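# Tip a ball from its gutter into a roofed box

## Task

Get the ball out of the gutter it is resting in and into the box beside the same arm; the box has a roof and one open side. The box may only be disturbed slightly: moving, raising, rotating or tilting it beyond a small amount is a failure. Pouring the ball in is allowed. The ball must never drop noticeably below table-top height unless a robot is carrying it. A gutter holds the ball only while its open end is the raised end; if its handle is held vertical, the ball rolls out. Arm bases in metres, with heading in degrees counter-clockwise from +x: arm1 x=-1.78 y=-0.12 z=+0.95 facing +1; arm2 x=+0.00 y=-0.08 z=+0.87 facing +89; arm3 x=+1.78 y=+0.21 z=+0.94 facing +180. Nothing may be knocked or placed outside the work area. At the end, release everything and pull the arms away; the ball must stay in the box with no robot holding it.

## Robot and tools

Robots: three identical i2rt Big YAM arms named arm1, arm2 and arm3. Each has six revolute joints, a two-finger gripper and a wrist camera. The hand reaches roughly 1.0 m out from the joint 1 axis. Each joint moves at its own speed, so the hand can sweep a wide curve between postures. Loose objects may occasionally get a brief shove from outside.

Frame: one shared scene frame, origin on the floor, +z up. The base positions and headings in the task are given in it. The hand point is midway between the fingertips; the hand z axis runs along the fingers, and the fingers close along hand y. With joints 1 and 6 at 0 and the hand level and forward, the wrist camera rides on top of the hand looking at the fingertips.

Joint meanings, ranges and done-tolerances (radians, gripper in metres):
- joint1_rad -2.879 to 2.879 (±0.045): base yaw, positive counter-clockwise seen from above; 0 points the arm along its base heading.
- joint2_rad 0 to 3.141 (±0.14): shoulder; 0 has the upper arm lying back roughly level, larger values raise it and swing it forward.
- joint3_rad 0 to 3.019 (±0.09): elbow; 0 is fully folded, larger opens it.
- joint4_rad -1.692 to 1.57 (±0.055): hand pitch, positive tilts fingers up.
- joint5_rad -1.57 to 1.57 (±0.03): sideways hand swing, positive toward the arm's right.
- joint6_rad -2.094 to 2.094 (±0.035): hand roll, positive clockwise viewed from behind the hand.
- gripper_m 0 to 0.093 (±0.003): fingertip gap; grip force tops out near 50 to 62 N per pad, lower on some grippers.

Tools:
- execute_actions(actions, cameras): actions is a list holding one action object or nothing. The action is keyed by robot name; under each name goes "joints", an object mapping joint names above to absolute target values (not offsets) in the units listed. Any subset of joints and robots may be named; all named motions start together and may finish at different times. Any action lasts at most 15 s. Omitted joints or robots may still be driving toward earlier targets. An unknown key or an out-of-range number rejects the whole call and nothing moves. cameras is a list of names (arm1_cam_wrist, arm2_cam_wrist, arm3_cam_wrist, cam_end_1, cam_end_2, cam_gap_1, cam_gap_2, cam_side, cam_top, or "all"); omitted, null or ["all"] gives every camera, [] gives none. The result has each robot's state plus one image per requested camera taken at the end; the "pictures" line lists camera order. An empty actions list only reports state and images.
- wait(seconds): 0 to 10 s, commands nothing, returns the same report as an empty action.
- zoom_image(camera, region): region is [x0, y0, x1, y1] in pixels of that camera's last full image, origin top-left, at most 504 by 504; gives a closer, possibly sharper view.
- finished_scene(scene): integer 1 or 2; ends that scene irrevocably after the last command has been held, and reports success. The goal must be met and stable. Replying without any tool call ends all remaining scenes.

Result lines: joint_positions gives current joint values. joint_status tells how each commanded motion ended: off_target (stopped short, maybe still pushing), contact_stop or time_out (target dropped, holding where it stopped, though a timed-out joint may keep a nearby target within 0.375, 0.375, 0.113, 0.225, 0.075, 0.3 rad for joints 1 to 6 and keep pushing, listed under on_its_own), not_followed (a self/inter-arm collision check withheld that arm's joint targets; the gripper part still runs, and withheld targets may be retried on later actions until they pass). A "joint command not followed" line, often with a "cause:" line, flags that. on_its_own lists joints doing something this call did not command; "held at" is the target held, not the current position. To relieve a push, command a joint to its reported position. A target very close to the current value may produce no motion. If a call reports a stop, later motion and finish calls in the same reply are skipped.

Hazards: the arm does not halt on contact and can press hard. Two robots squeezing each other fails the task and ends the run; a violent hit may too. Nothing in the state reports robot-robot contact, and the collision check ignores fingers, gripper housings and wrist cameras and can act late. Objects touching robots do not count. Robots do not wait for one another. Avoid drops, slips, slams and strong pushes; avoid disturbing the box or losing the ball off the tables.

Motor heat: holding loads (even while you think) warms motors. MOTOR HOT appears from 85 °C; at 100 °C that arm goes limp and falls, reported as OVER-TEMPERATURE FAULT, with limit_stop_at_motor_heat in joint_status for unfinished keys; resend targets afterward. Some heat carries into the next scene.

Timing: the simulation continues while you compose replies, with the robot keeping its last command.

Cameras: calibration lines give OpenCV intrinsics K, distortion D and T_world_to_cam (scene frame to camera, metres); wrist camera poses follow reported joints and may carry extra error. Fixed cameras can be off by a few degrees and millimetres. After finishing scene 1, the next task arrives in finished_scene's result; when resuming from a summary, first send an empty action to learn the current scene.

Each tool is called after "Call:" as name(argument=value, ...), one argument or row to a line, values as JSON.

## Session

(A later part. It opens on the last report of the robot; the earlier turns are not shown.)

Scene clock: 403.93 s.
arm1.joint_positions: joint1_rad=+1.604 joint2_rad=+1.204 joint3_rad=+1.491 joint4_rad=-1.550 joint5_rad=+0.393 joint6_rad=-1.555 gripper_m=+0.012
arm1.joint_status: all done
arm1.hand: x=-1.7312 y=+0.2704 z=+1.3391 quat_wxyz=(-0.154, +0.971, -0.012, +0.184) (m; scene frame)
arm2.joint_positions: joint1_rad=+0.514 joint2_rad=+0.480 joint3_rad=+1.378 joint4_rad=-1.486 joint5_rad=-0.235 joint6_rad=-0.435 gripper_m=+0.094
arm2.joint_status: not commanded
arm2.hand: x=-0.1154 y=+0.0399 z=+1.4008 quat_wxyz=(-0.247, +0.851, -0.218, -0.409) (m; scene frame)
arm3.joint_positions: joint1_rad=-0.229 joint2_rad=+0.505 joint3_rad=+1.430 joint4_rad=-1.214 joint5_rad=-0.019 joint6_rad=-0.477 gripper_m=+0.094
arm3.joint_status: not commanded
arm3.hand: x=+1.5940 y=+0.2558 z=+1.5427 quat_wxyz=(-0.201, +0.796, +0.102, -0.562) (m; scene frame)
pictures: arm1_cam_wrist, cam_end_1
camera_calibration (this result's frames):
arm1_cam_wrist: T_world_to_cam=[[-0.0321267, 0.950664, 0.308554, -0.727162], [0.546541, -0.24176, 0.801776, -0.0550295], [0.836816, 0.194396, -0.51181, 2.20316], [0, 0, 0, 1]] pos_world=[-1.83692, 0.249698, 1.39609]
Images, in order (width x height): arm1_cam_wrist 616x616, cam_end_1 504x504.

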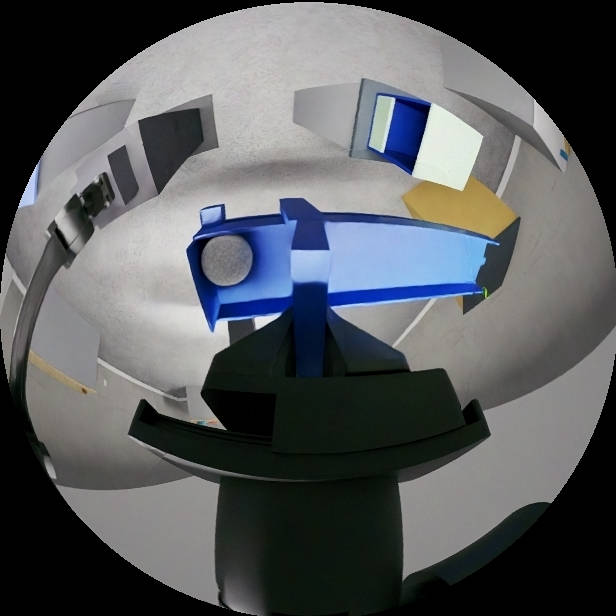

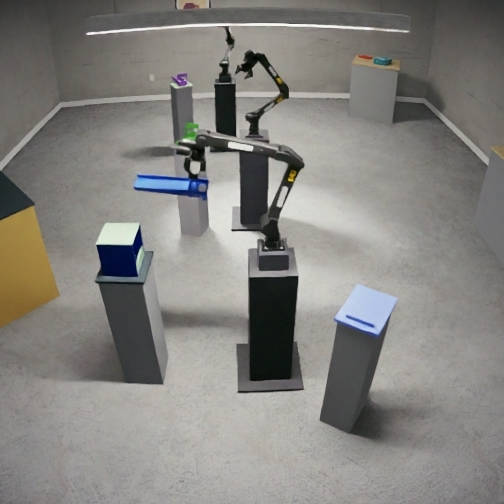

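Call:
execute_actions(
  actions=[
    {"arm1":{"joints":{"joint1_rad":1.655,"joint2_rad":1.09,"joint4_rad":-1.30,"joint5_rad":0.0,"joint6_rad":-1.45}}},
  ],
  cameras=["arm1_cam_wrist","cam_end_1"],
)

Call:
execute_actions(
  actions=[
    {"arm1":{"joints":{"joint3_rad":1.19}}},
  ],
  cameras=["arm1_cam_wrist","cam_end_1"],
)

Scene clock: 524.97 s.
arm1.joint_positions: joint1_rad=+1.654 joint2_rad=+1.100 joint3_rad=+1.491 joint4_rad=-1.327 joint5_rad=+0.002 joint6_rad=-1.467 gripper_m=+0.012
arm1.joint_status: all done
arm1.hand: x=-1.8181 y=+0.2889 z=+1.3910 quat_wxyz=(-0.307, +0.951, -0.002, -0.035) (m; scene frame)
arm2.joint_positions: joint1_rad=+0.514 joint2_rad=+0.480 joint3_rad=+1.378 joint4_rad=-1.486 joint5_rad=-0.235 joint6_rad=-0.435 gripper_m=+0.094
arm2.joint_status: not commanded
arm2.hand: x=-0.1154 y=+0.0399 z=+1.4008 quat_wxyz=(-0.247, +0.851, -0.218, -0.409) (m; scene frame)
arm3.joint_positions: joint1_rad=-0.229 joint2_rad=+0.505 joint3_rad=+1.430 joint4_rad=-1.214 joint5_rad=-0.019 joint6_rad=-0.477 gripper_m=+0.094
arm3.joint_status: not commanded
arm3.hand: x=+1.5940 y=+0.2558 z=+1.5427 quat_wxyz=(-0.201, +0.796, +0.102, -0.562) (m; scene frame)
pictures: arm1_cam_wrist, cam_end_1
camera_calibration (this result's frames):
arm1_cam_wrist: T_world_to_cam=[[0.0286981, 0.808792, 0.587394, -0.999928], [0.848341, -0.330502, 0.413626, 1.06953], [0.528672, 0.48644, -0.695616, 1.90988], [0, 0, 0, 1]] pos_world=[-1.88833, 0.233173, 1.47351]
Images, in order (width x height): arm1_cam_wrist 616x616, cam_end_1 504x504.

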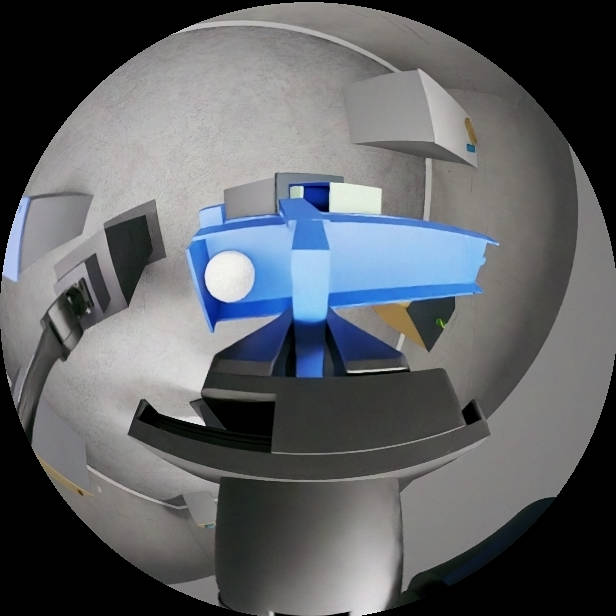

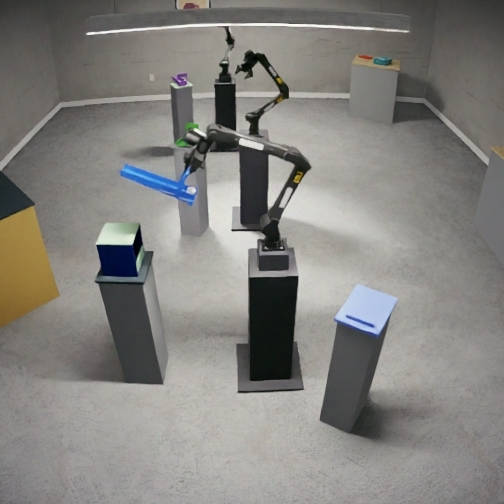

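Scene clock: 526.13 s.
arm1.joint_positions: joint1_rad=+1.654 joint2_rad=+1.100 joint3_rad=+1.168 joint4_rad=-1.316 joint5_rad=+0.001 joint6_rad=-1.465 gripper_m=+0.012
arm1.joint_status: all done
arm1.hand: x=-1.8154 y=+0.2482 z=+1.2365 quat_wxyz=(-0.156, +0.987, -0.002, -0.020) (m; scene frame)
arm2.joint_positions: joint1_rad=+0.514 joint2_rad=+0.480 joint3_rad=+1.378 joint4_rad=-1.486 joint5_rad=-0.235 joint6_rad=-0.435 gripper_m=+0.094
arm2.joint_status: not commanded
arm2.hand: x=-0.1154 y=+0.0399 z=+1.4008 quat_wxyz=(-0.247, +0.851, -0.218, -0.409) (m; scene frame)
arm3.joint_positions: joint1_rad=-0.229 joint2_rad=+0.505 joint3_rad=+1.430 joint4_rad=-1.214 joint5_rad=-0.019 joint6_rad=-0.477 gripper_m=+0.094
arm3.joint_status: not commanded
arm3.hand: x=+1.5940 y=+0.2558 z=+1.5427 quat_wxyz=(-0.201, +0.796, +0.102, -0.562) (m; scene frame)
pictures: arm1_cam_wrist, cam_end_1
camera_calibration (this result's frames):
arm1_cam_wrist: T_world_to_cam=[[0.0135278, 0.949623, 0.313101, -0.599644], [0.834423, -0.183258, 0.519764, 0.924648], [0.550958, 0.254228, -0.794867, 2.0416], [0, 0, 0, 1]] pos_world=[-1.88827, 0.219855, 1.32995]
Images, in order (width x height): arm1_cam_wrist 616x616, cam_end_1 504x504.

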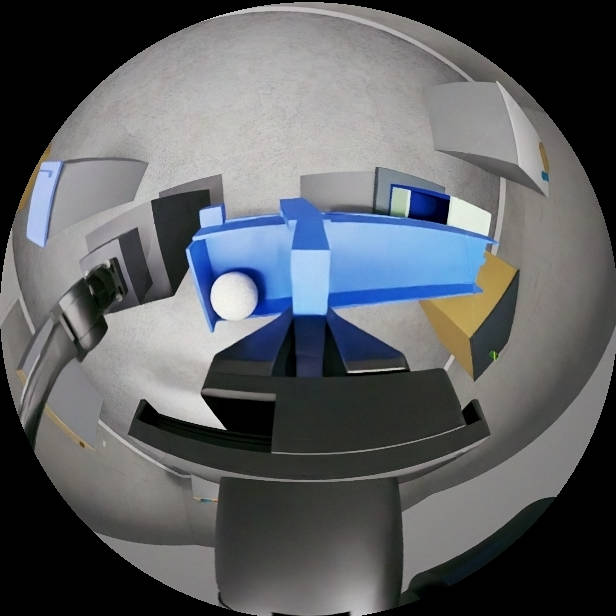

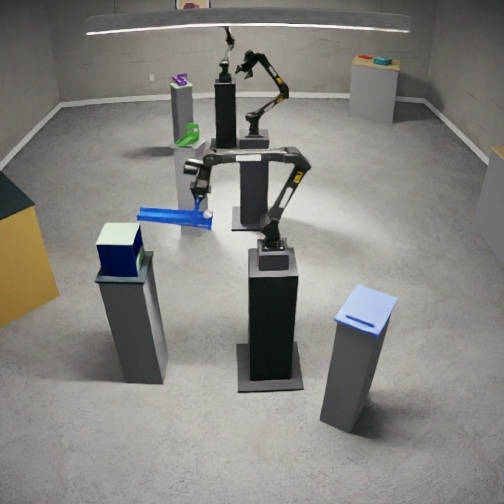

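Call:
execute_actions(
  actions=[],
)

Scene clock: 552.70 s.
arm1.joint_positions: joint1_rad=+1.654 joint2_rad=+1.100 joint3_rad=+1.168 joint4_rad=-1.316 joint5_rad=+0.001 joint6_rad=-1.465 gripper_m=+0.012
arm1.joint_status: all done
arm1.hand: x=-1.8154 y=+0.2482 z=+1.2365 quat_wxyz=(-0.156, +0.987, -0.002, -0.020) (m; scene frame)
arm2.joint_positions: joint1_rad=+0.514 joint2_rad=+0.480 joint3_rad=+1.378 joint4_rad=-1.486 joint5_rad=-0.235 joint6_rad=-0.435 gripper_m=+0.094
arm2.joint_status: not commanded
arm2.hand: x=-0.1154 y=+0.0399 z=+1.4008 quat_wxyz=(-0.247, +0.851, -0.218, -0.409) (m; scene frame)
arm3.joint_positions: joint1_rad=-0.229 joint2_rad=+0.505 joint3_rad=+1.430 joint4_rad=-1.214 joint5_rad=-0.019 joint6_rad=-0.477 gripper_m=+0.094
arm3.joint_status: not commanded
arm3.hand: x=+1.5940 y=+0.2558 z=+1.5427 quat_wxyz=(-0.201, +0.796, +0.102, -0.562) (m; scene frame)
pictures: arm1_cam_wrist, arm2_cam_wrist, arm3_cam_wrist, cam_end_1, cam_end_2, cam_gap_1, cam_gap_2, cam_side, cam_top
camera_calibration (this result's frames):
arm1_cam_wrist: T_world_to_cam=[[0.0135278, 0.949623, 0.313101, -0.599644], [0.834423, -0.183258, 0.519764, 0.924648], [0.550958, 0.254228, -0.794867, 2.0416], [0, 0, 0, 1]] pos_world=[-1.88827, 0.219855, 1.32995]
arm2_cam_wrist: T_world_to_cam=[[0.569163, 0.782914, 0.251196, -0.315908], [0.809756, -0.480729, -0.336445, 0.59193], [-0.142651, 0.394899, -0.907582, 1.36391], [0, 0, 0, 1]] pos_world=[-0.104953, -0.00672214, 1.51637]
arm3_cam_wrist: T_world_to_cam=[[0.0754937, 0.89672, 0.436113, -1.02159], [0.832984, 0.1837, -0.521912, -0.56896], [-0.548123, 0.402676, -0.733085, 2.02436], [0, 0, 0, 1]] pos_world=[1.66065, 0.205438, 1.63261]
Images, in order (width x height): arm1_cam_wrist 616x616, arm2_cam_wrist 616x616, arm3_cam_wrist 616x616, cam_end_1 504x504, cam_end_2 504x504, cam_gap_1 504x504, cam_gap_2 504x504, cam_side 504x504, cam_top 504x504.

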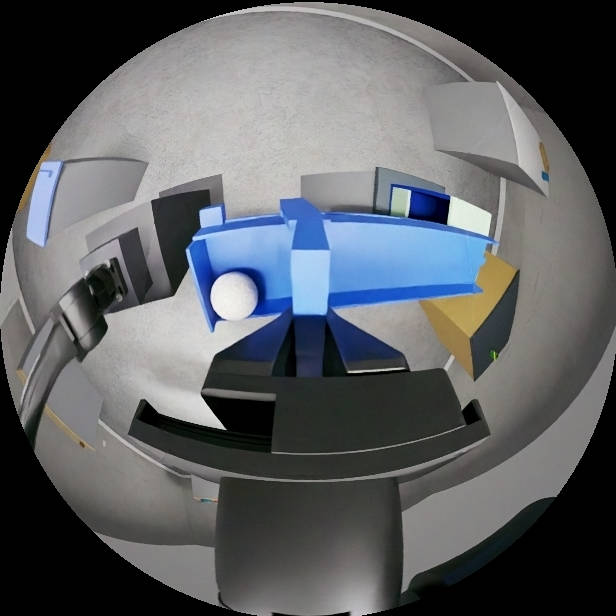

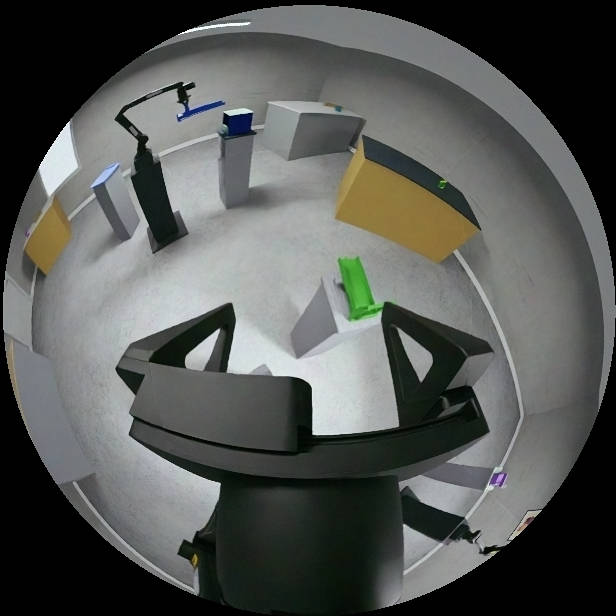

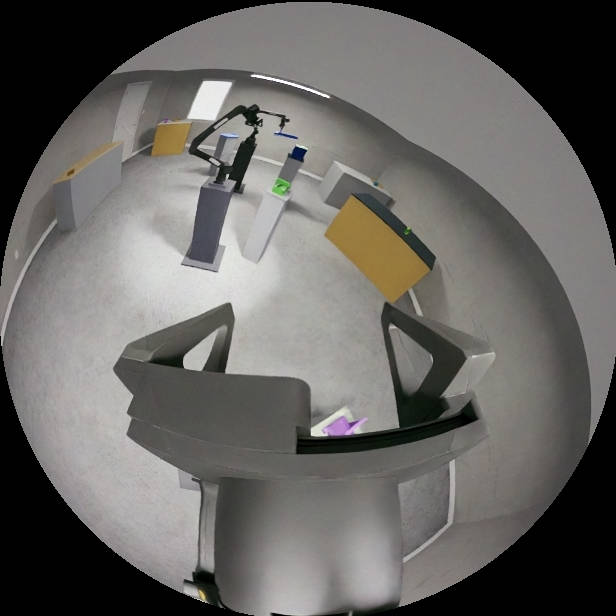

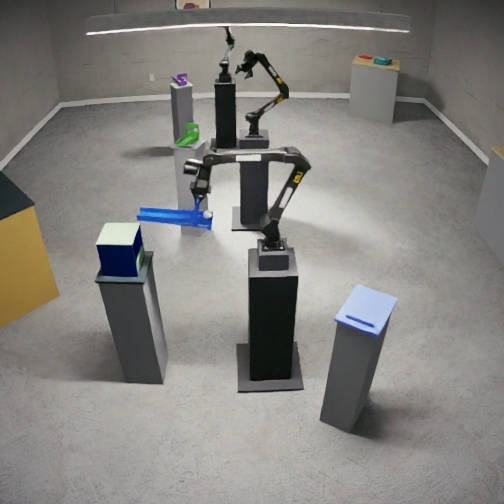

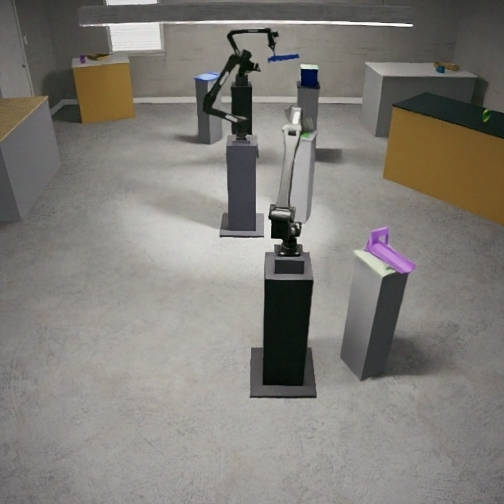

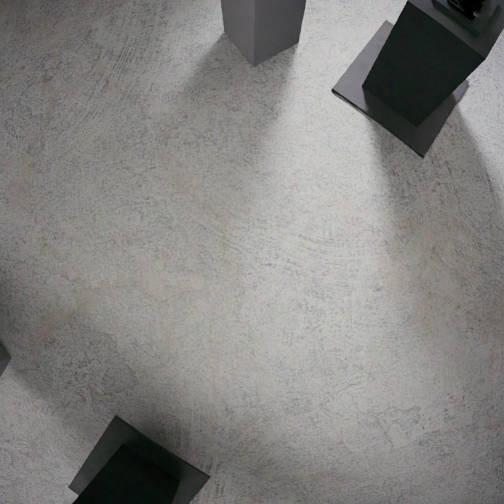

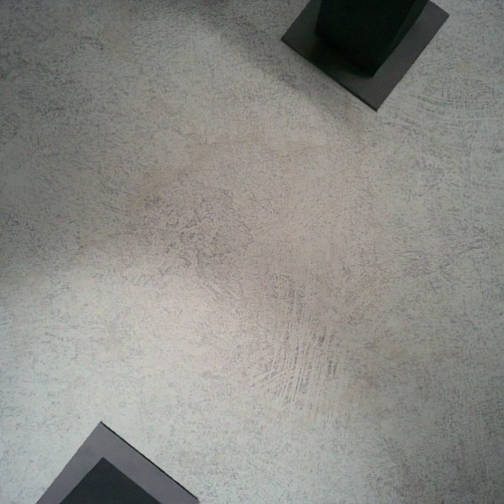

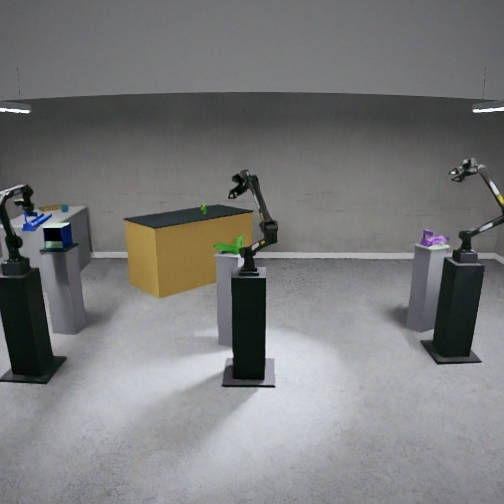

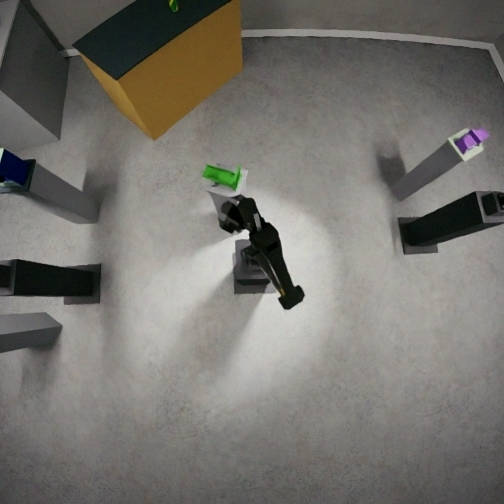

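Call:
zoom_image(
  camera="cam_end_1",
  region=[80, 180, 230, 300],
)

Call:
zoom_image(
  camera="arm1_cam_wrist",
  region=[280, 140, 540, 340],
)

Region (80, 180, 230, 300) of cam_end_1's 504x504 image, scaled by 3.360, with more detail than that image has; it fills the top 403 rows of this view, and the rest is white.

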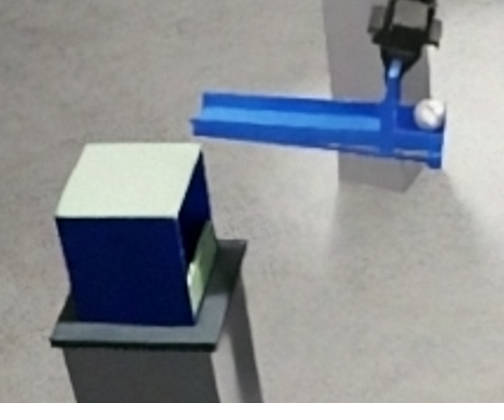

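Region (280, 140, 540, 340) of arm1_cam_wrist's 616x616 image, scaled by 1.938, with more detail than that image has; it fills the top 388 rows of this view, and the rest is white.

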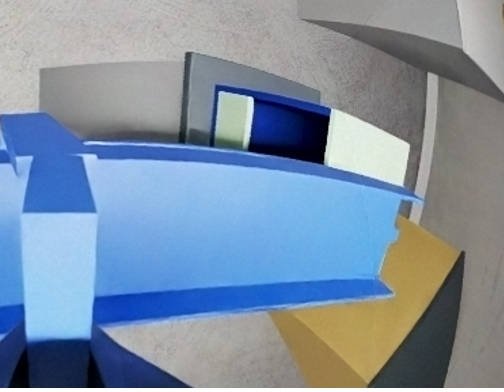

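Call:
zoom_image(
  camera="cam_end_1",
  region=[115, 200, 175, 290],
)

Call:
zoom_image(
  camera="cam_side",
  region=[10, 190, 110, 270],
)

Region (115, 200, 175, 290) of cam_end_1's 504x504 image, scaled by 5.600, with more detail than that image has.

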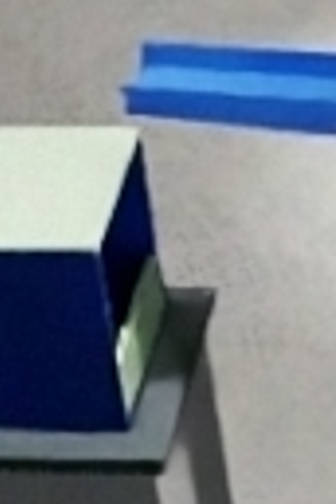

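Region (10, 190, 110, 270) of cam_side's 504x504 image, scaled by 5.040, with more detail than that image has; it fills the top 403 rows of this view, and the rest is white.

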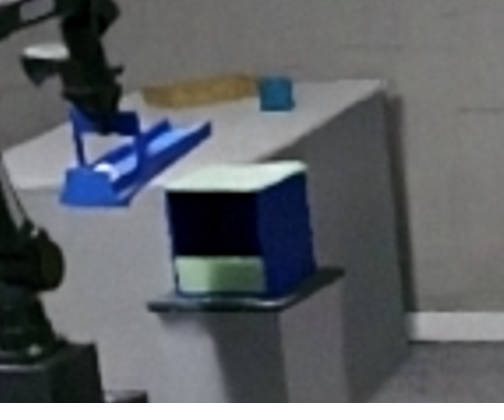

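Call:
execute_actions(
  actions=[
    {"arm1":{"joints":{"joint2_rad":1.027,"joint3_rad":1.03,"joint4_rad":-1.042,"gripper_m":0.0}}},
  ],
  cameras=["cam_end_1"],
)

Scene clock: 673.67 s.
arm1.joint_positions: joint1_rad=+1.654 joint2_rad=+1.048 joint3_rad=+1.011 joint4_rad=-1.065 joint5_rad=+0.001 joint6_rad=-1.465 gripper_m=+0.012
arm1.joint_status: gripper_m off_target (ended at +0.012, target +0.000); the others done
arm1.hand: x=-1.8172 y=+0.2625 z=+1.2037 quat_wxyz=(-0.227, +0.973, -0.002, -0.028) (m; scene frame)
arm2.joint_positions: joint1_rad=+0.514 joint2_rad=+0.480 joint3_rad=+1.378 joint4_rad=-1.486 joint5_rad=-0.235 joint6_rad=-0.435 gripper_m=+0.094
arm2.joint_status: not commanded
arm2.hand: x=-0.1154 y=+0.0399 z=+1.4008 quat_wxyz=(-0.247, +0.851, -0.218, -0.409) (m; scene frame)
arm3.joint_positions: joint1_rad=-0.229 joint2_rad=+0.505 joint3_rad=+1.430 joint4_rad=-1.214 joint5_rad=-0.019 joint6_rad=-0.477 gripper_m=+0.094
arm3.joint_status: not commanded
arm3.hand: x=+1.5940 y=+0.2558 z=+1.5427 quat_wxyz=(-0.201, +0.796, +0.102, -0.562) (m; scene frame)
pictures: cam_end_1
Images, in order (width x height): cam_end_1 504x504.

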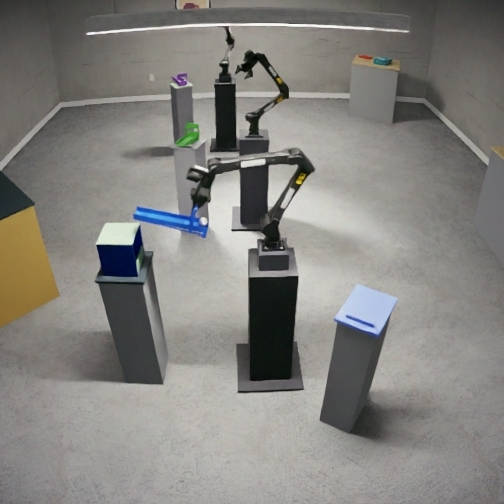

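Call:
execute_actions(
  actions=[
    {"arm1":{"joints":{"joint2_rad":1.01,"joint3_rad":0.83,"joint4_rad":-0.94,"gripper_m":0.0}}},
  ],
  cameras=["cam_end_1"],
)

Scene clock: 687.63 s.
arm1.joint_positions: joint1_rad=+1.654 joint2_rad=+1.030 joint3_rad=+0.803 joint4_rad=-0.959 joint5_rad=+0.001 joint6_rad=-1.465 gripper_m=+0.012
arm1.joint_status: gripper_m off_target (ended at +0.012, target +0.000); the others done
arm1.hand: x=-1.8142 y=+0.2274 z=+1.1213 quat_wxyz=(-0.187, +0.982, -0.002, -0.024) (m; scene frame)
arm2.joint_positions: joint1_rad=+0.514 joint2_rad=+0.480 joint3_rad=+1.378 joint4_rad=-1.486 joint5_rad=-0.235 joint6_rad=-0.435 gripper_m=+0.094
arm2.joint_status: not commanded
arm2.hand: x=-0.1154 y=+0.0399 z=+1.4008 quat_wxyz=(-0.247, +0.851, -0.218, -0.409) (m; scene frame)
arm3.joint_positions: joint1_rad=-0.229 joint2_rad=+0.505 joint3_rad=+1.430 joint4_rad=-1.214 joint5_rad=-0.019 joint6_rad=-0.477 gripper_m=+0.094
arm3.joint_status: not commanded
arm3.hand: x=+1.5940 y=+0.2558 z=+1.5427 quat_wxyz=(-0.201, +0.796, +0.102, -0.562) (m; scene frame)
pictures: cam_end_1
Images, in order (width x height): cam_end_1 504x504.

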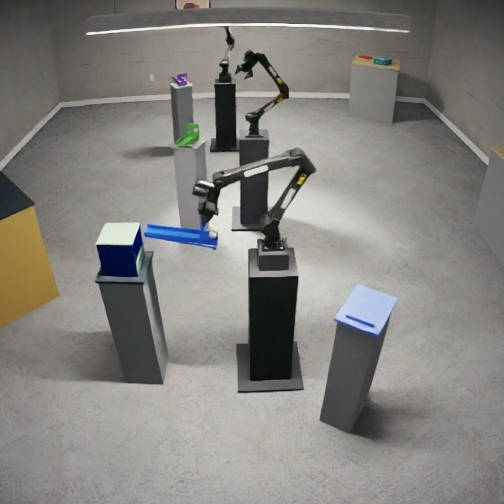

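Call:
execute_actions(
  actions=[
    {"arm1":{"joints":{"joint2_rad":1.075,"joint3_rad":0.72,"joint4_rad":-0.82,"gripper_m":0.0}}},
  ],
  cameras=["cam_end_1"],
)

Scene clock: 701.53 s.
arm1.joint_positions: joint1_rad=+1.654 joint2_rad=+1.078 joint3_rad=+0.698 joint4_rad=-0.840 joint5_rad=+0.001 joint6_rad=-1.465 gripper_m=+0.012
arm1.joint_status: gripper_m off_target (ended at +0.012, target +0.000); the others done
arm1.hand: x=-1.8138 y=+0.2191 z=+1.0688 quat_wxyz=(-0.170, +0.985, -0.002, -0.022) (m; scene frame)
arm2.joint_positions: joint1_rad=+0.514 joint2_rad=+0.480 joint3_rad=+1.378 joint4_rad=-1.486 joint5_rad=-0.235 joint6_rad=-0.435 gripper_m=+0.094
arm2.joint_status: not commanded
arm2.hand: x=-0.1154 y=+0.0399 z=+1.4008 quat_wxyz=(-0.247, +0.851, -0.218, -0.409) (m; scene frame)
arm3.joint_positions: joint1_rad=-0.229 joint2_rad=+0.505 joint3_rad=+1.430 joint4_rad=-1.214 joint5_rad=-0.019 joint6_rad=-0.477 gripper_m=+0.094
arm3.joint_status: not commanded
arm3.hand: x=+1.5940 y=+0.2558 z=+1.5427 quat_wxyz=(-0.201, +0.796, +0.102, -0.562) (m; scene frame)
pictures: cam_end_1
Images, in order (width x height): cam_end_1 504x504.

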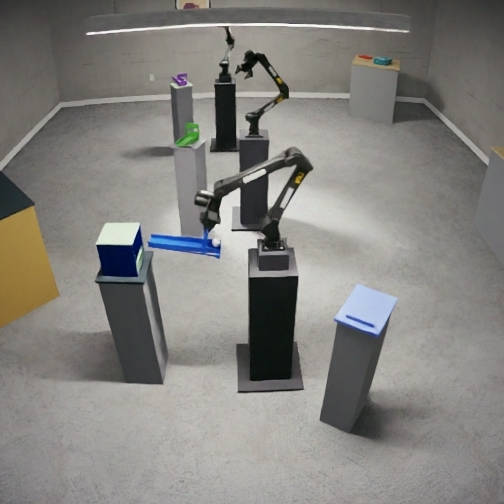

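Call:
execute_actions(
  actions=[
    {"arm1":{"joints":{"joint2_rad":1.125,"joint3_rad":0.635,"joint4_rad":-0.705,"gripper_m":0.0}}},
  ],
  cameras=["cam_end_1","cam_side","arm1_cam_wrist"],
)

Scene clock: 709.10 s.
arm1.joint_positions: joint1_rad=+1.654 joint2_rad=+1.126 joint3_rad=+0.615 joint4_rad=-0.725 joint5_rad=+0.001 joint6_rad=-1.465 gripper_m=+0.012
arm1.joint_status: gripper_m off_target (ended at +0.012, target +0.000); the others done
arm1.hand: x=-1.8134 y=+0.2116 z=+1.0281 quat_wxyz=(-0.163, +0.986, -0.002, -0.021) (m; scene frame)
arm2.joint_positions: joint1_rad=+0.514 joint2_rad=+0.480 joint3_rad=+1.378 joint4_rad=-1.486 joint5_rad=-0.235 joint6_rad=-0.435 gripper_m=+0.094
arm2.joint_status: not commanded
arm2.hand: x=-0.1154 y=+0.0399 z=+1.4008 quat_wxyz=(-0.247, +0.851, -0.218, -0.409) (m; scene frame)
arm3.joint_positions: joint1_rad=-0.229 joint2_rad=+0.505 joint3_rad=+1.430 joint4_rad=-1.214 joint5_rad=-0.019 joint6_rad=-0.477 gripper_m=+0.094
arm3.joint_status: not commanded
arm3.hand: x=+1.5940 y=+0.2558 z=+1.5427 quat_wxyz=(-0.201, +0.796, +0.102, -0.562) (m; scene frame)
pictures: arm1_cam_wrist, cam_end_1, cam_side
camera_calibration (this result's frames):
arm1_cam_wrist: T_world_to_cam=[[0.0144292, 0.945627, 0.324931, -0.509298], [0.835073, -0.19013, 0.516239, 1.03087], [0.549949, 0.263893, -0.792412, 1.87772], [0, 0, 0, 1]] pos_world=[-1.88616, 0.182088, 1.12124]
Images, in order (width x height): arm1_cam_wrist 616x616, cam_end_1 504x504, cam_side 504x504.

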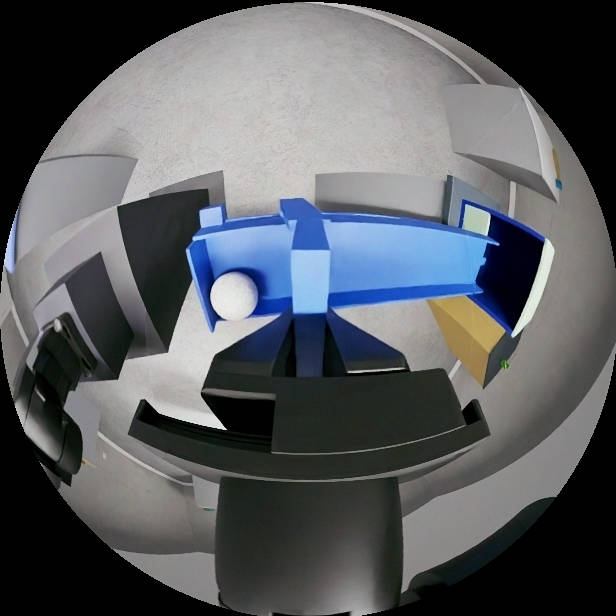

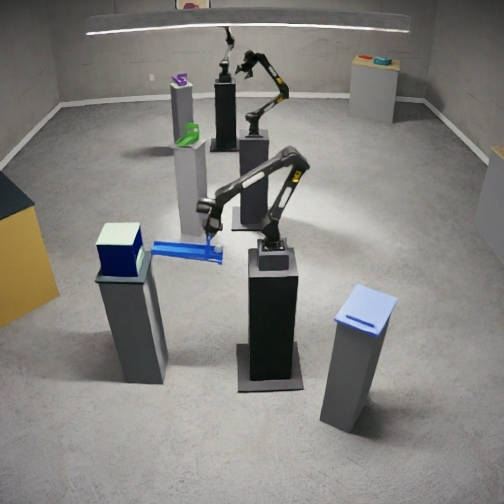

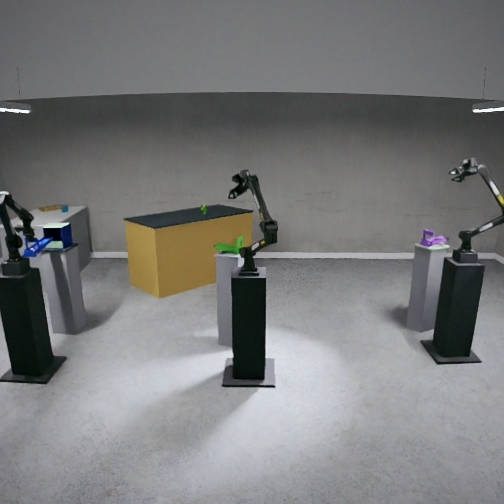

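Call:
zoom_image(
  camera="cam_side",
  region=[10, 200, 90, 265],
)

Call:
zoom_image(
  camera="cam_end_1",
  region=[90, 205, 240, 295],
)

Call:
zoom_image(
  camera="arm1_cam_wrist",
  region=[400, 160, 600, 360],
)

Region (10, 200, 90, 265) of cam_side's 504x504 image, scaled by 6.300, with more detail than that image has; it fills the top 410 rows of this view, and the rest is white.

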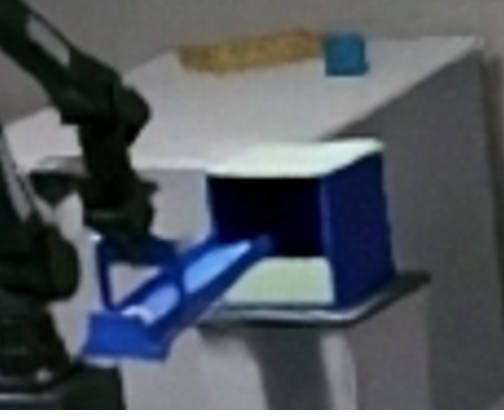

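Region (90, 205, 240, 295) of cam_end_1's 504x504 image, scaled by 3.360, with more detail than that image has; it fills the top 302 rows of this view, and the rest is white.

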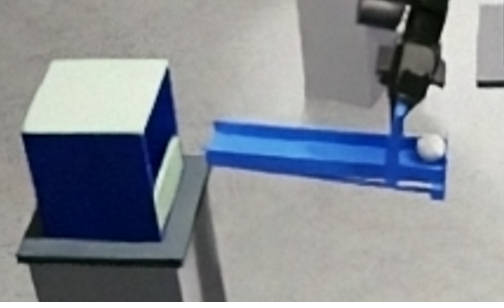

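Region (400, 160, 600, 360) of arm1_cam_wrist's 616x616 image, scaled by 2.520, with more detail than that image has.

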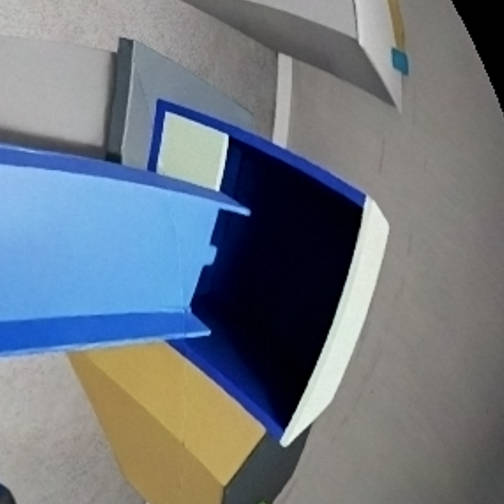

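Call:
execute_actions(
  actions=[
    {"arm1":{"joints":{"joint2_rad":1.175,"joint3_rad":0.712,"joint4_rad":-0.765,"gripper_m":0.0}}},
  ],
  cameras=["cam_end_1"],
)

Scene clock: 810.73 s.
arm1.joint_positions: joint1_rad=+1.654 joint2_rad=+1.173 joint3_rad=+0.653 joint4_rad=-0.760 joint5_rad=+0.001 joint6_rad=-1.465 gripper_m=+0.012
arm1.joint_status: gripper_m off_target (ended at +0.012, target +0.000); the others done
arm1.hand: x=-1.8140 y=+0.2171 z=+1.0260 quat_wxyz=(-0.141, +0.990, -0.002, -0.019) (m; scene frame)
arm2.joint_positions: joint1_rad=+0.514 joint2_rad=+0.480 joint3_rad=+1.378 joint4_rad=-1.486 joint5_rad=-0.235 joint6_rad=-0.435 gripper_m=+0.094
arm2.joint_status: not commanded
arm2.hand: x=-0.1154 y=+0.0399 z=+1.4008 quat_wxyz=(-0.247, +0.851, -0.218, -0.409) (m; scene frame)
arm3.joint_positions: joint1_rad=-0.229 joint2_rad=+0.505 joint3_rad=+1.430 joint4_rad=-1.214 joint5_rad=-0.019 joint6_rad=-0.477 gripper_m=+0.094
arm3.joint_status: not commanded
arm3.hand: x=+1.5940 y=+0.2558 z=+1.5427 quat_wxyz=(-0.201, +0.796, +0.102, -0.562) (m; scene frame)
pictures: cam_end_1
Images, in order (width x height): cam_end_1 504x504.

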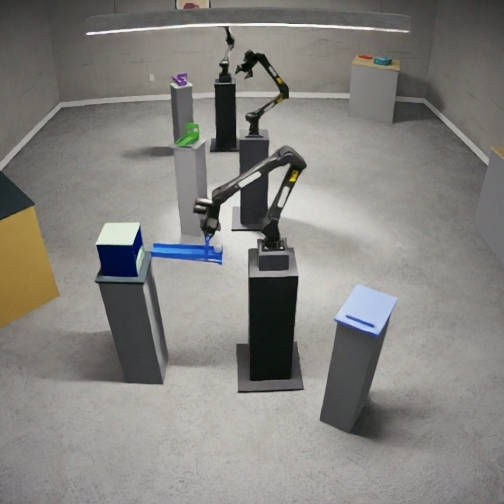

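Call:
execute_actions(
  actions=[
    {"arm1":{"joints":{"joint3_rad":0.757,"joint4_rad":-0.765,"gripper_m":0.0}}},
  ],
  cameras=[],
)

Scene clock: 815.83 s.
arm1.joint_positions: joint1_rad=+1.654 joint2_rad=+1.173 joint3_rad=+0.704 joint4_rad=-0.764 joint5_rad=+0.001 joint6_rad=-1.465 gripper_m=+0.012
arm1.joint_status: gripper_m off_target (ended at +0.012, target +0.000); the others done
arm1.hand: x=-1.8159 y=+0.2369 z=+1.0463 quat_wxyz=(-0.164, +0.986, -0.002, -0.021) (m; scene frame)
arm2.joint_positions: joint1_rad=+0.514 joint2_rad=+0.480 joint3_rad=+1.378 joint4_rad=-1.486 joint5_rad=-0.235 joint6_rad=-0.435 gripper_m=+0.094
arm2.joint_status: not commanded
arm2.hand: x=-0.1154 y=+0.0399 z=+1.4008 quat_wxyz=(-0.247, +0.851, -0.218, -0.409) (m; scene frame)
arm3.joint_positions: joint1_rad=-0.229 joint2_rad=+0.505 joint3_rad=+1.430 joint4_rad=-1.214 joint5_rad=-0.019 joint6_rad=-0.477 gripper_m=+0.094
arm3.joint_status: not commanded
arm3.hand: x=+1.5940 y=+0.2558 z=+1.5427 quat_wxyz=(-0.201, +0.796, +0.102, -0.562) (m; scene frame)
pictures: none
No camera images: the call's "cameras" was empty. Leave "cameras" out to get every camera's image.

Call:
execute_actions(
  actions=[
    {"arm1":{"joints":{"joint2_rad":1.232,"joint3_rad":0.802,"joint4_rad":-0.755,"gripper_m":0.0}}},
  ],
  cameras=["arm1_cam_wrist","cam_end_1","cam_side"],
)

Scene clock: 828.23 s.
arm1.joint_positions: joint1_rad=+1.654 joint2_rad=+1.228 joint3_rad=+0.743 joint4_rad=-0.764 joint5_rad=+0.001 joint6_rad=-1.465 gripper_m=+0.012
arm1.joint_status: gripper_m off_target (ended at +0.012, target +0.000); the others done
arm1.hand: x=-1.8174 y=+0.2512 z=+1.0436 quat_wxyz=(-0.156, +0.988, -0.002, -0.020) (m; scene frame)
arm2.joint_positions: joint1_rad=+0.514 joint2_rad=+0.480 joint3_rad=+1.378 joint4_rad=-1.486 joint5_rad=-0.235 joint6_rad=-0.435 gripper_m=+0.094
arm2.joint_status: not commanded
arm2.hand: x=-0.1154 y=+0.0399 z=+1.4008 quat_wxyz=(-0.247, +0.851, -0.218, -0.409) (m; scene frame)
arm3.joint_positions: joint1_rad=-0.229 joint2_rad=+0.505 joint3_rad=+1.430 joint4_rad=-1.214 joint5_rad=-0.019 joint6_rad=-0.477 gripper_m=+0.094
arm3.joint_status: not commanded
arm3.hand: x=+1.5940 y=+0.2558 z=+1.5427 quat_wxyz=(-0.201, +0.796, +0.102, -0.562) (m; scene frame)
pictures: arm1_cam_wrist, cam_end_1, cam_side
camera_calibration (this result's frames):
arm1_cam_wrist: T_world_to_cam=[[0.0138469, 0.950097, 0.311646, -0.540051], [0.834338, -0.182753, 0.520078, 1.02652], [0.551079, 0.252817, -0.795233, 1.88956], [0, 0, 0, 1]] pos_world=[-1.89028, 0.222988, 1.13708]
Images, in order (width x height): arm1_cam_wrist 616x616, cam_end_1 504x504, cam_side 504x504.

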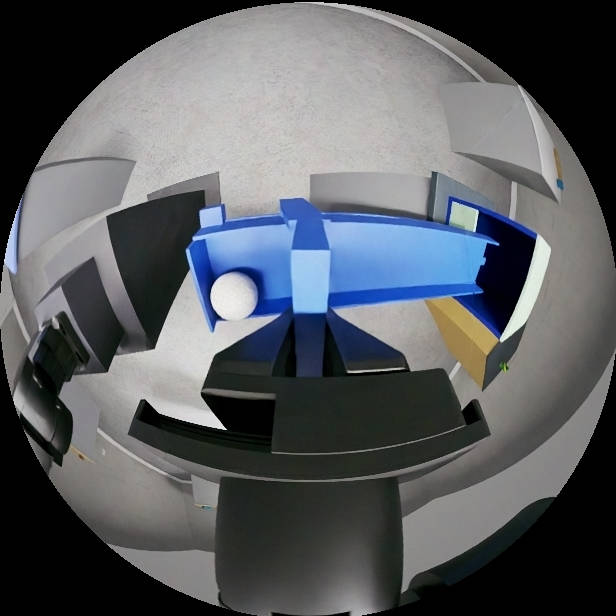

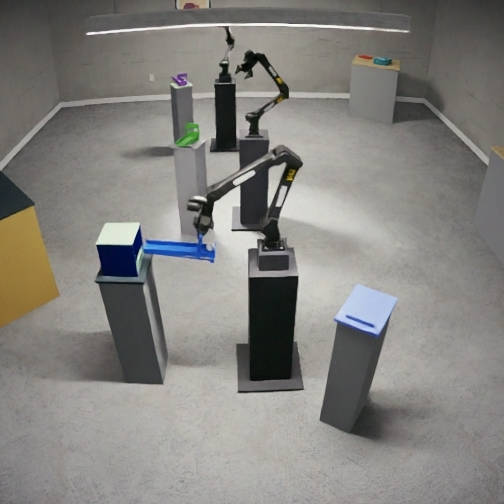

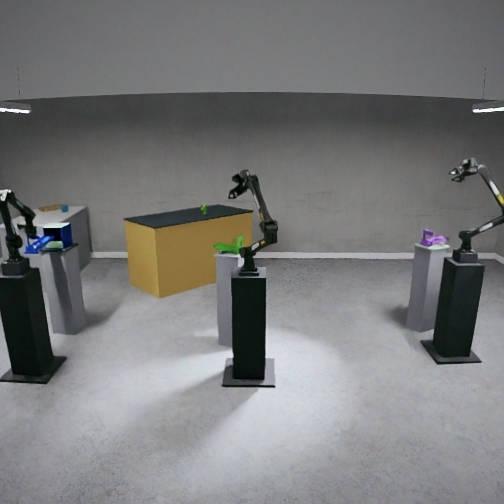

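Call:
zoom_image(
  camera="cam_end_1",
  region=[90, 205, 240, 295],
)

Call:
zoom_image(
  camera="cam_side",
  region=[10, 200, 90, 265],
)

Call:
zoom_image(
  camera="arm1_cam_wrist",
  region=[400, 160, 600, 360],
)

Region (90, 205, 240, 295) of cam_end_1's 504x504 image, scaled by 3.360, with more detail than that image has; it fills the top 302 rows of this view, and the rest is white.

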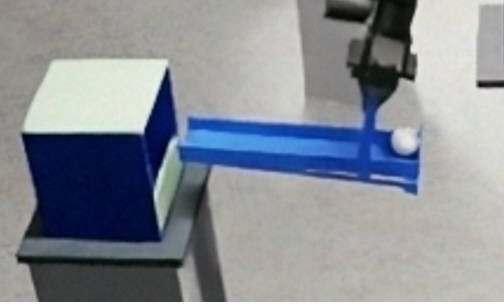

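Region (10, 200, 90, 265) of cam_side's 504x504 image, scaled by 6.300, with more detail than that image has; it fills the top 410 rows of this view, and the rest is white.

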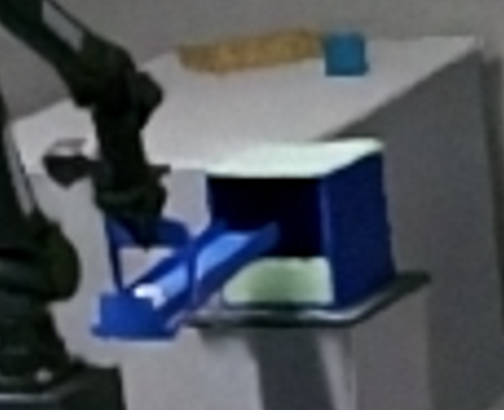

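Region (400, 160, 600, 360) of arm1_cam_wrist's 616x616 image, scaled by 2.520, with more detail than that image has.

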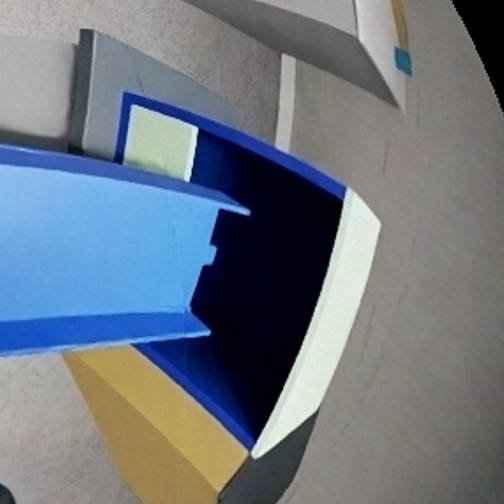

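Call:
execute_actions(
  actions=[
    {"arm1":{"joints":{"joint2_rad":1.28,"joint3_rad":0.858,"joint4_rad":-0.765,"gripper_m":0.0}}},
  ],
  cameras=["arm1_cam_wrist","cam_end_1"],
)

Scene clock: 858.50 s.
arm1.joint_positions: joint1_rad=+1.654 joint2_rad=+1.276 joint3_rad=+0.801 joint4_rad=-0.765 joint5_rad=+0.001 joint6_rad=-1.465 gripper_m=+0.012
arm1.joint_status: gripper_m off_target (ended at +0.012, target +0.000); the others done
arm1.hand: x=-1.8196 y=+0.2735 z=+1.0504 quat_wxyz=(-0.161, +0.987, -0.002, -0.021) (m; scene frame)
arm2.joint_positions: joint1_rad=+0.514 joint2_rad=+0.480 joint3_rad=+1.378 joint4_rad=-1.486 joint5_rad=-0.235 joint6_rad=-0.435 gripper_m=+0.094
arm2.joint_status: not commanded
arm2.hand: x=-0.1154 y=+0.0399 z=+1.4008 quat_wxyz=(-0.247, +0.851, -0.218, -0.409) (m; scene frame)
arm3.joint_positions: joint1_rad=-0.229 joint2_rad=+0.505 joint3_rad=+1.430 joint4_rad=-1.214 joint5_rad=-0.019 joint6_rad=-0.477 gripper_m=+0.094
arm3.joint_status: not commanded
arm3.hand: x=+1.5940 y=+0.2558 z=+1.5427 quat_wxyz=(-0.201, +0.796, +0.102, -0.562) (m; scene frame)
pictures: arm1_cam_wrist, cam_end_1
camera_calibration (this result's frames):
arm1_cam_wrist: T_world_to_cam=[[0.0142541, 0.946976, 0.320988, -0.571544], [0.834856, -0.187942, 0.517391, 1.0341], [0.550284, 0.260604, -0.793267, 1.88498], [0, 0, 0, 1]] pos_world=[-1.89245, 0.244356, 1.14372]
Images, in order (width x height): arm1_cam_wrist 616x616, cam_end_1 504x504.

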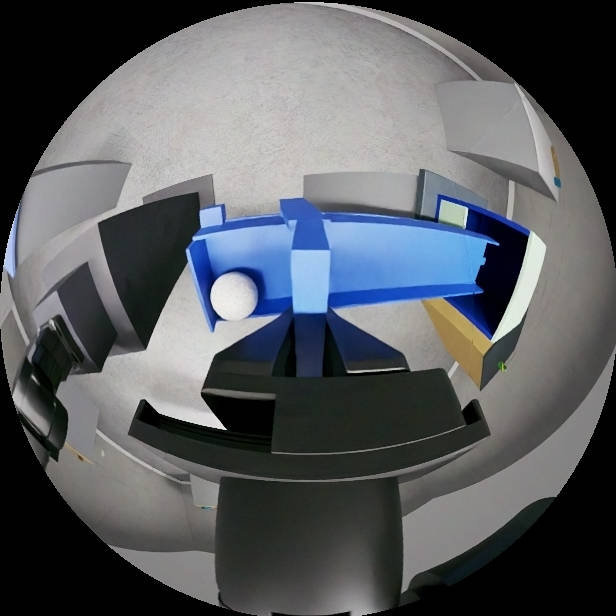

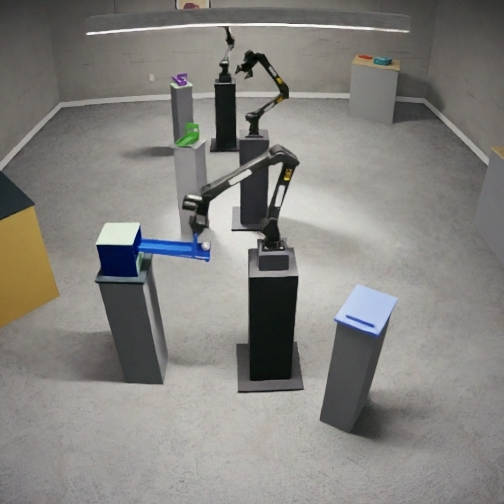

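Call:
execute_actions(
  actions=[
    {"arm1":{"joints":{"joint2_rad":1.308,"joint3_rad":0.89,"joint4_rad":-0.765,"gripper_m":0.0}}},
  ],
  cameras=["arm1_cam_wrist","cam_end_1","cam_side"],
)

Scene clock: 865.77 s.
arm1.joint_positions: joint1_rad=+1.654 joint2_rad=+1.301 joint3_rad=+0.829 joint4_rad=-0.765 joint5_rad=+0.001 joint6_rad=-1.465 gripper_m=+0.012
arm1.joint_status: gripper_m off_target (ended at +0.012, target +0.000); the others done
arm1.hand: x=-1.8207 y=+0.2840 z=+1.0524 quat_wxyz=(-0.162, +0.987, -0.002, -0.021) (m; scene frame)
arm2.joint_positions: joint1_rad=+0.514 joint2_rad=+0.480 joint3_rad=+1.378 joint4_rad=-1.486 joint5_rad=-0.235 joint6_rad=-0.435 gripper_m=+0.094
arm2.joint_status: not commanded
arm2.hand: x=-0.1154 y=+0.0399 z=+1.4008 quat_wxyz=(-0.247, +0.851, -0.218, -0.409) (m; scene frame)
arm3.joint_positions: joint1_rad=-0.229 joint2_rad=+0.505 joint3_rad=+1.430 joint4_rad=-1.214 joint5_rad=-0.019 joint6_rad=-0.477 gripper_m=+0.094
arm3.joint_status: not commanded
arm3.hand: x=+1.5940 y=+0.2558 z=+1.5427 quat_wxyz=(-0.201, +0.796, +0.102, -0.562) (m; scene frame)
pictures: arm1_cam_wrist, cam_end_1, cam_side
camera_calibration (this result's frames):
arm1_cam_wrist: T_world_to_cam=[[0.0143494, 0.946242, 0.32314, -0.583988], [0.834974, -0.189136, 0.516764, 1.0372], [0.550102, 0.262398, -0.792802, 1.88302], [0, 0, 0, 1]] pos_world=[-1.89351, 0.254666, 1.14558]
Images, in order (width x height): arm1_cam_wrist 616x616, cam_end_1 504x504, cam_side 504x504.

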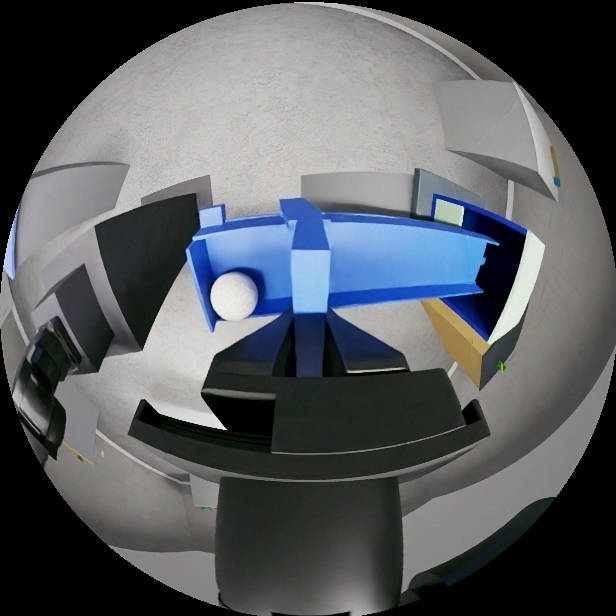

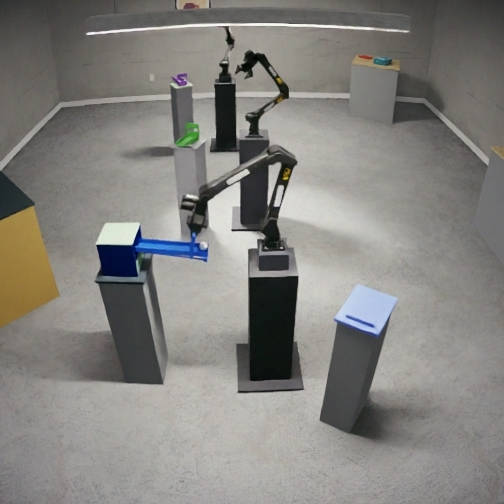

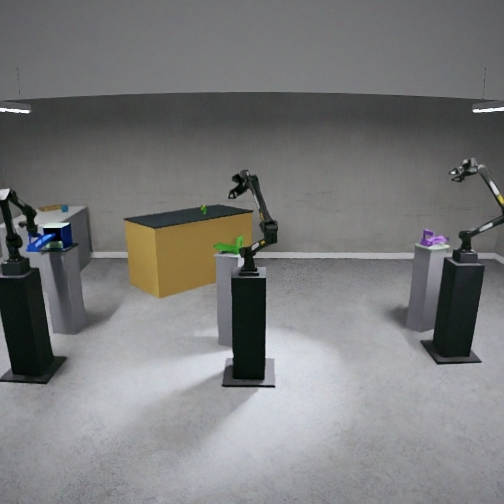

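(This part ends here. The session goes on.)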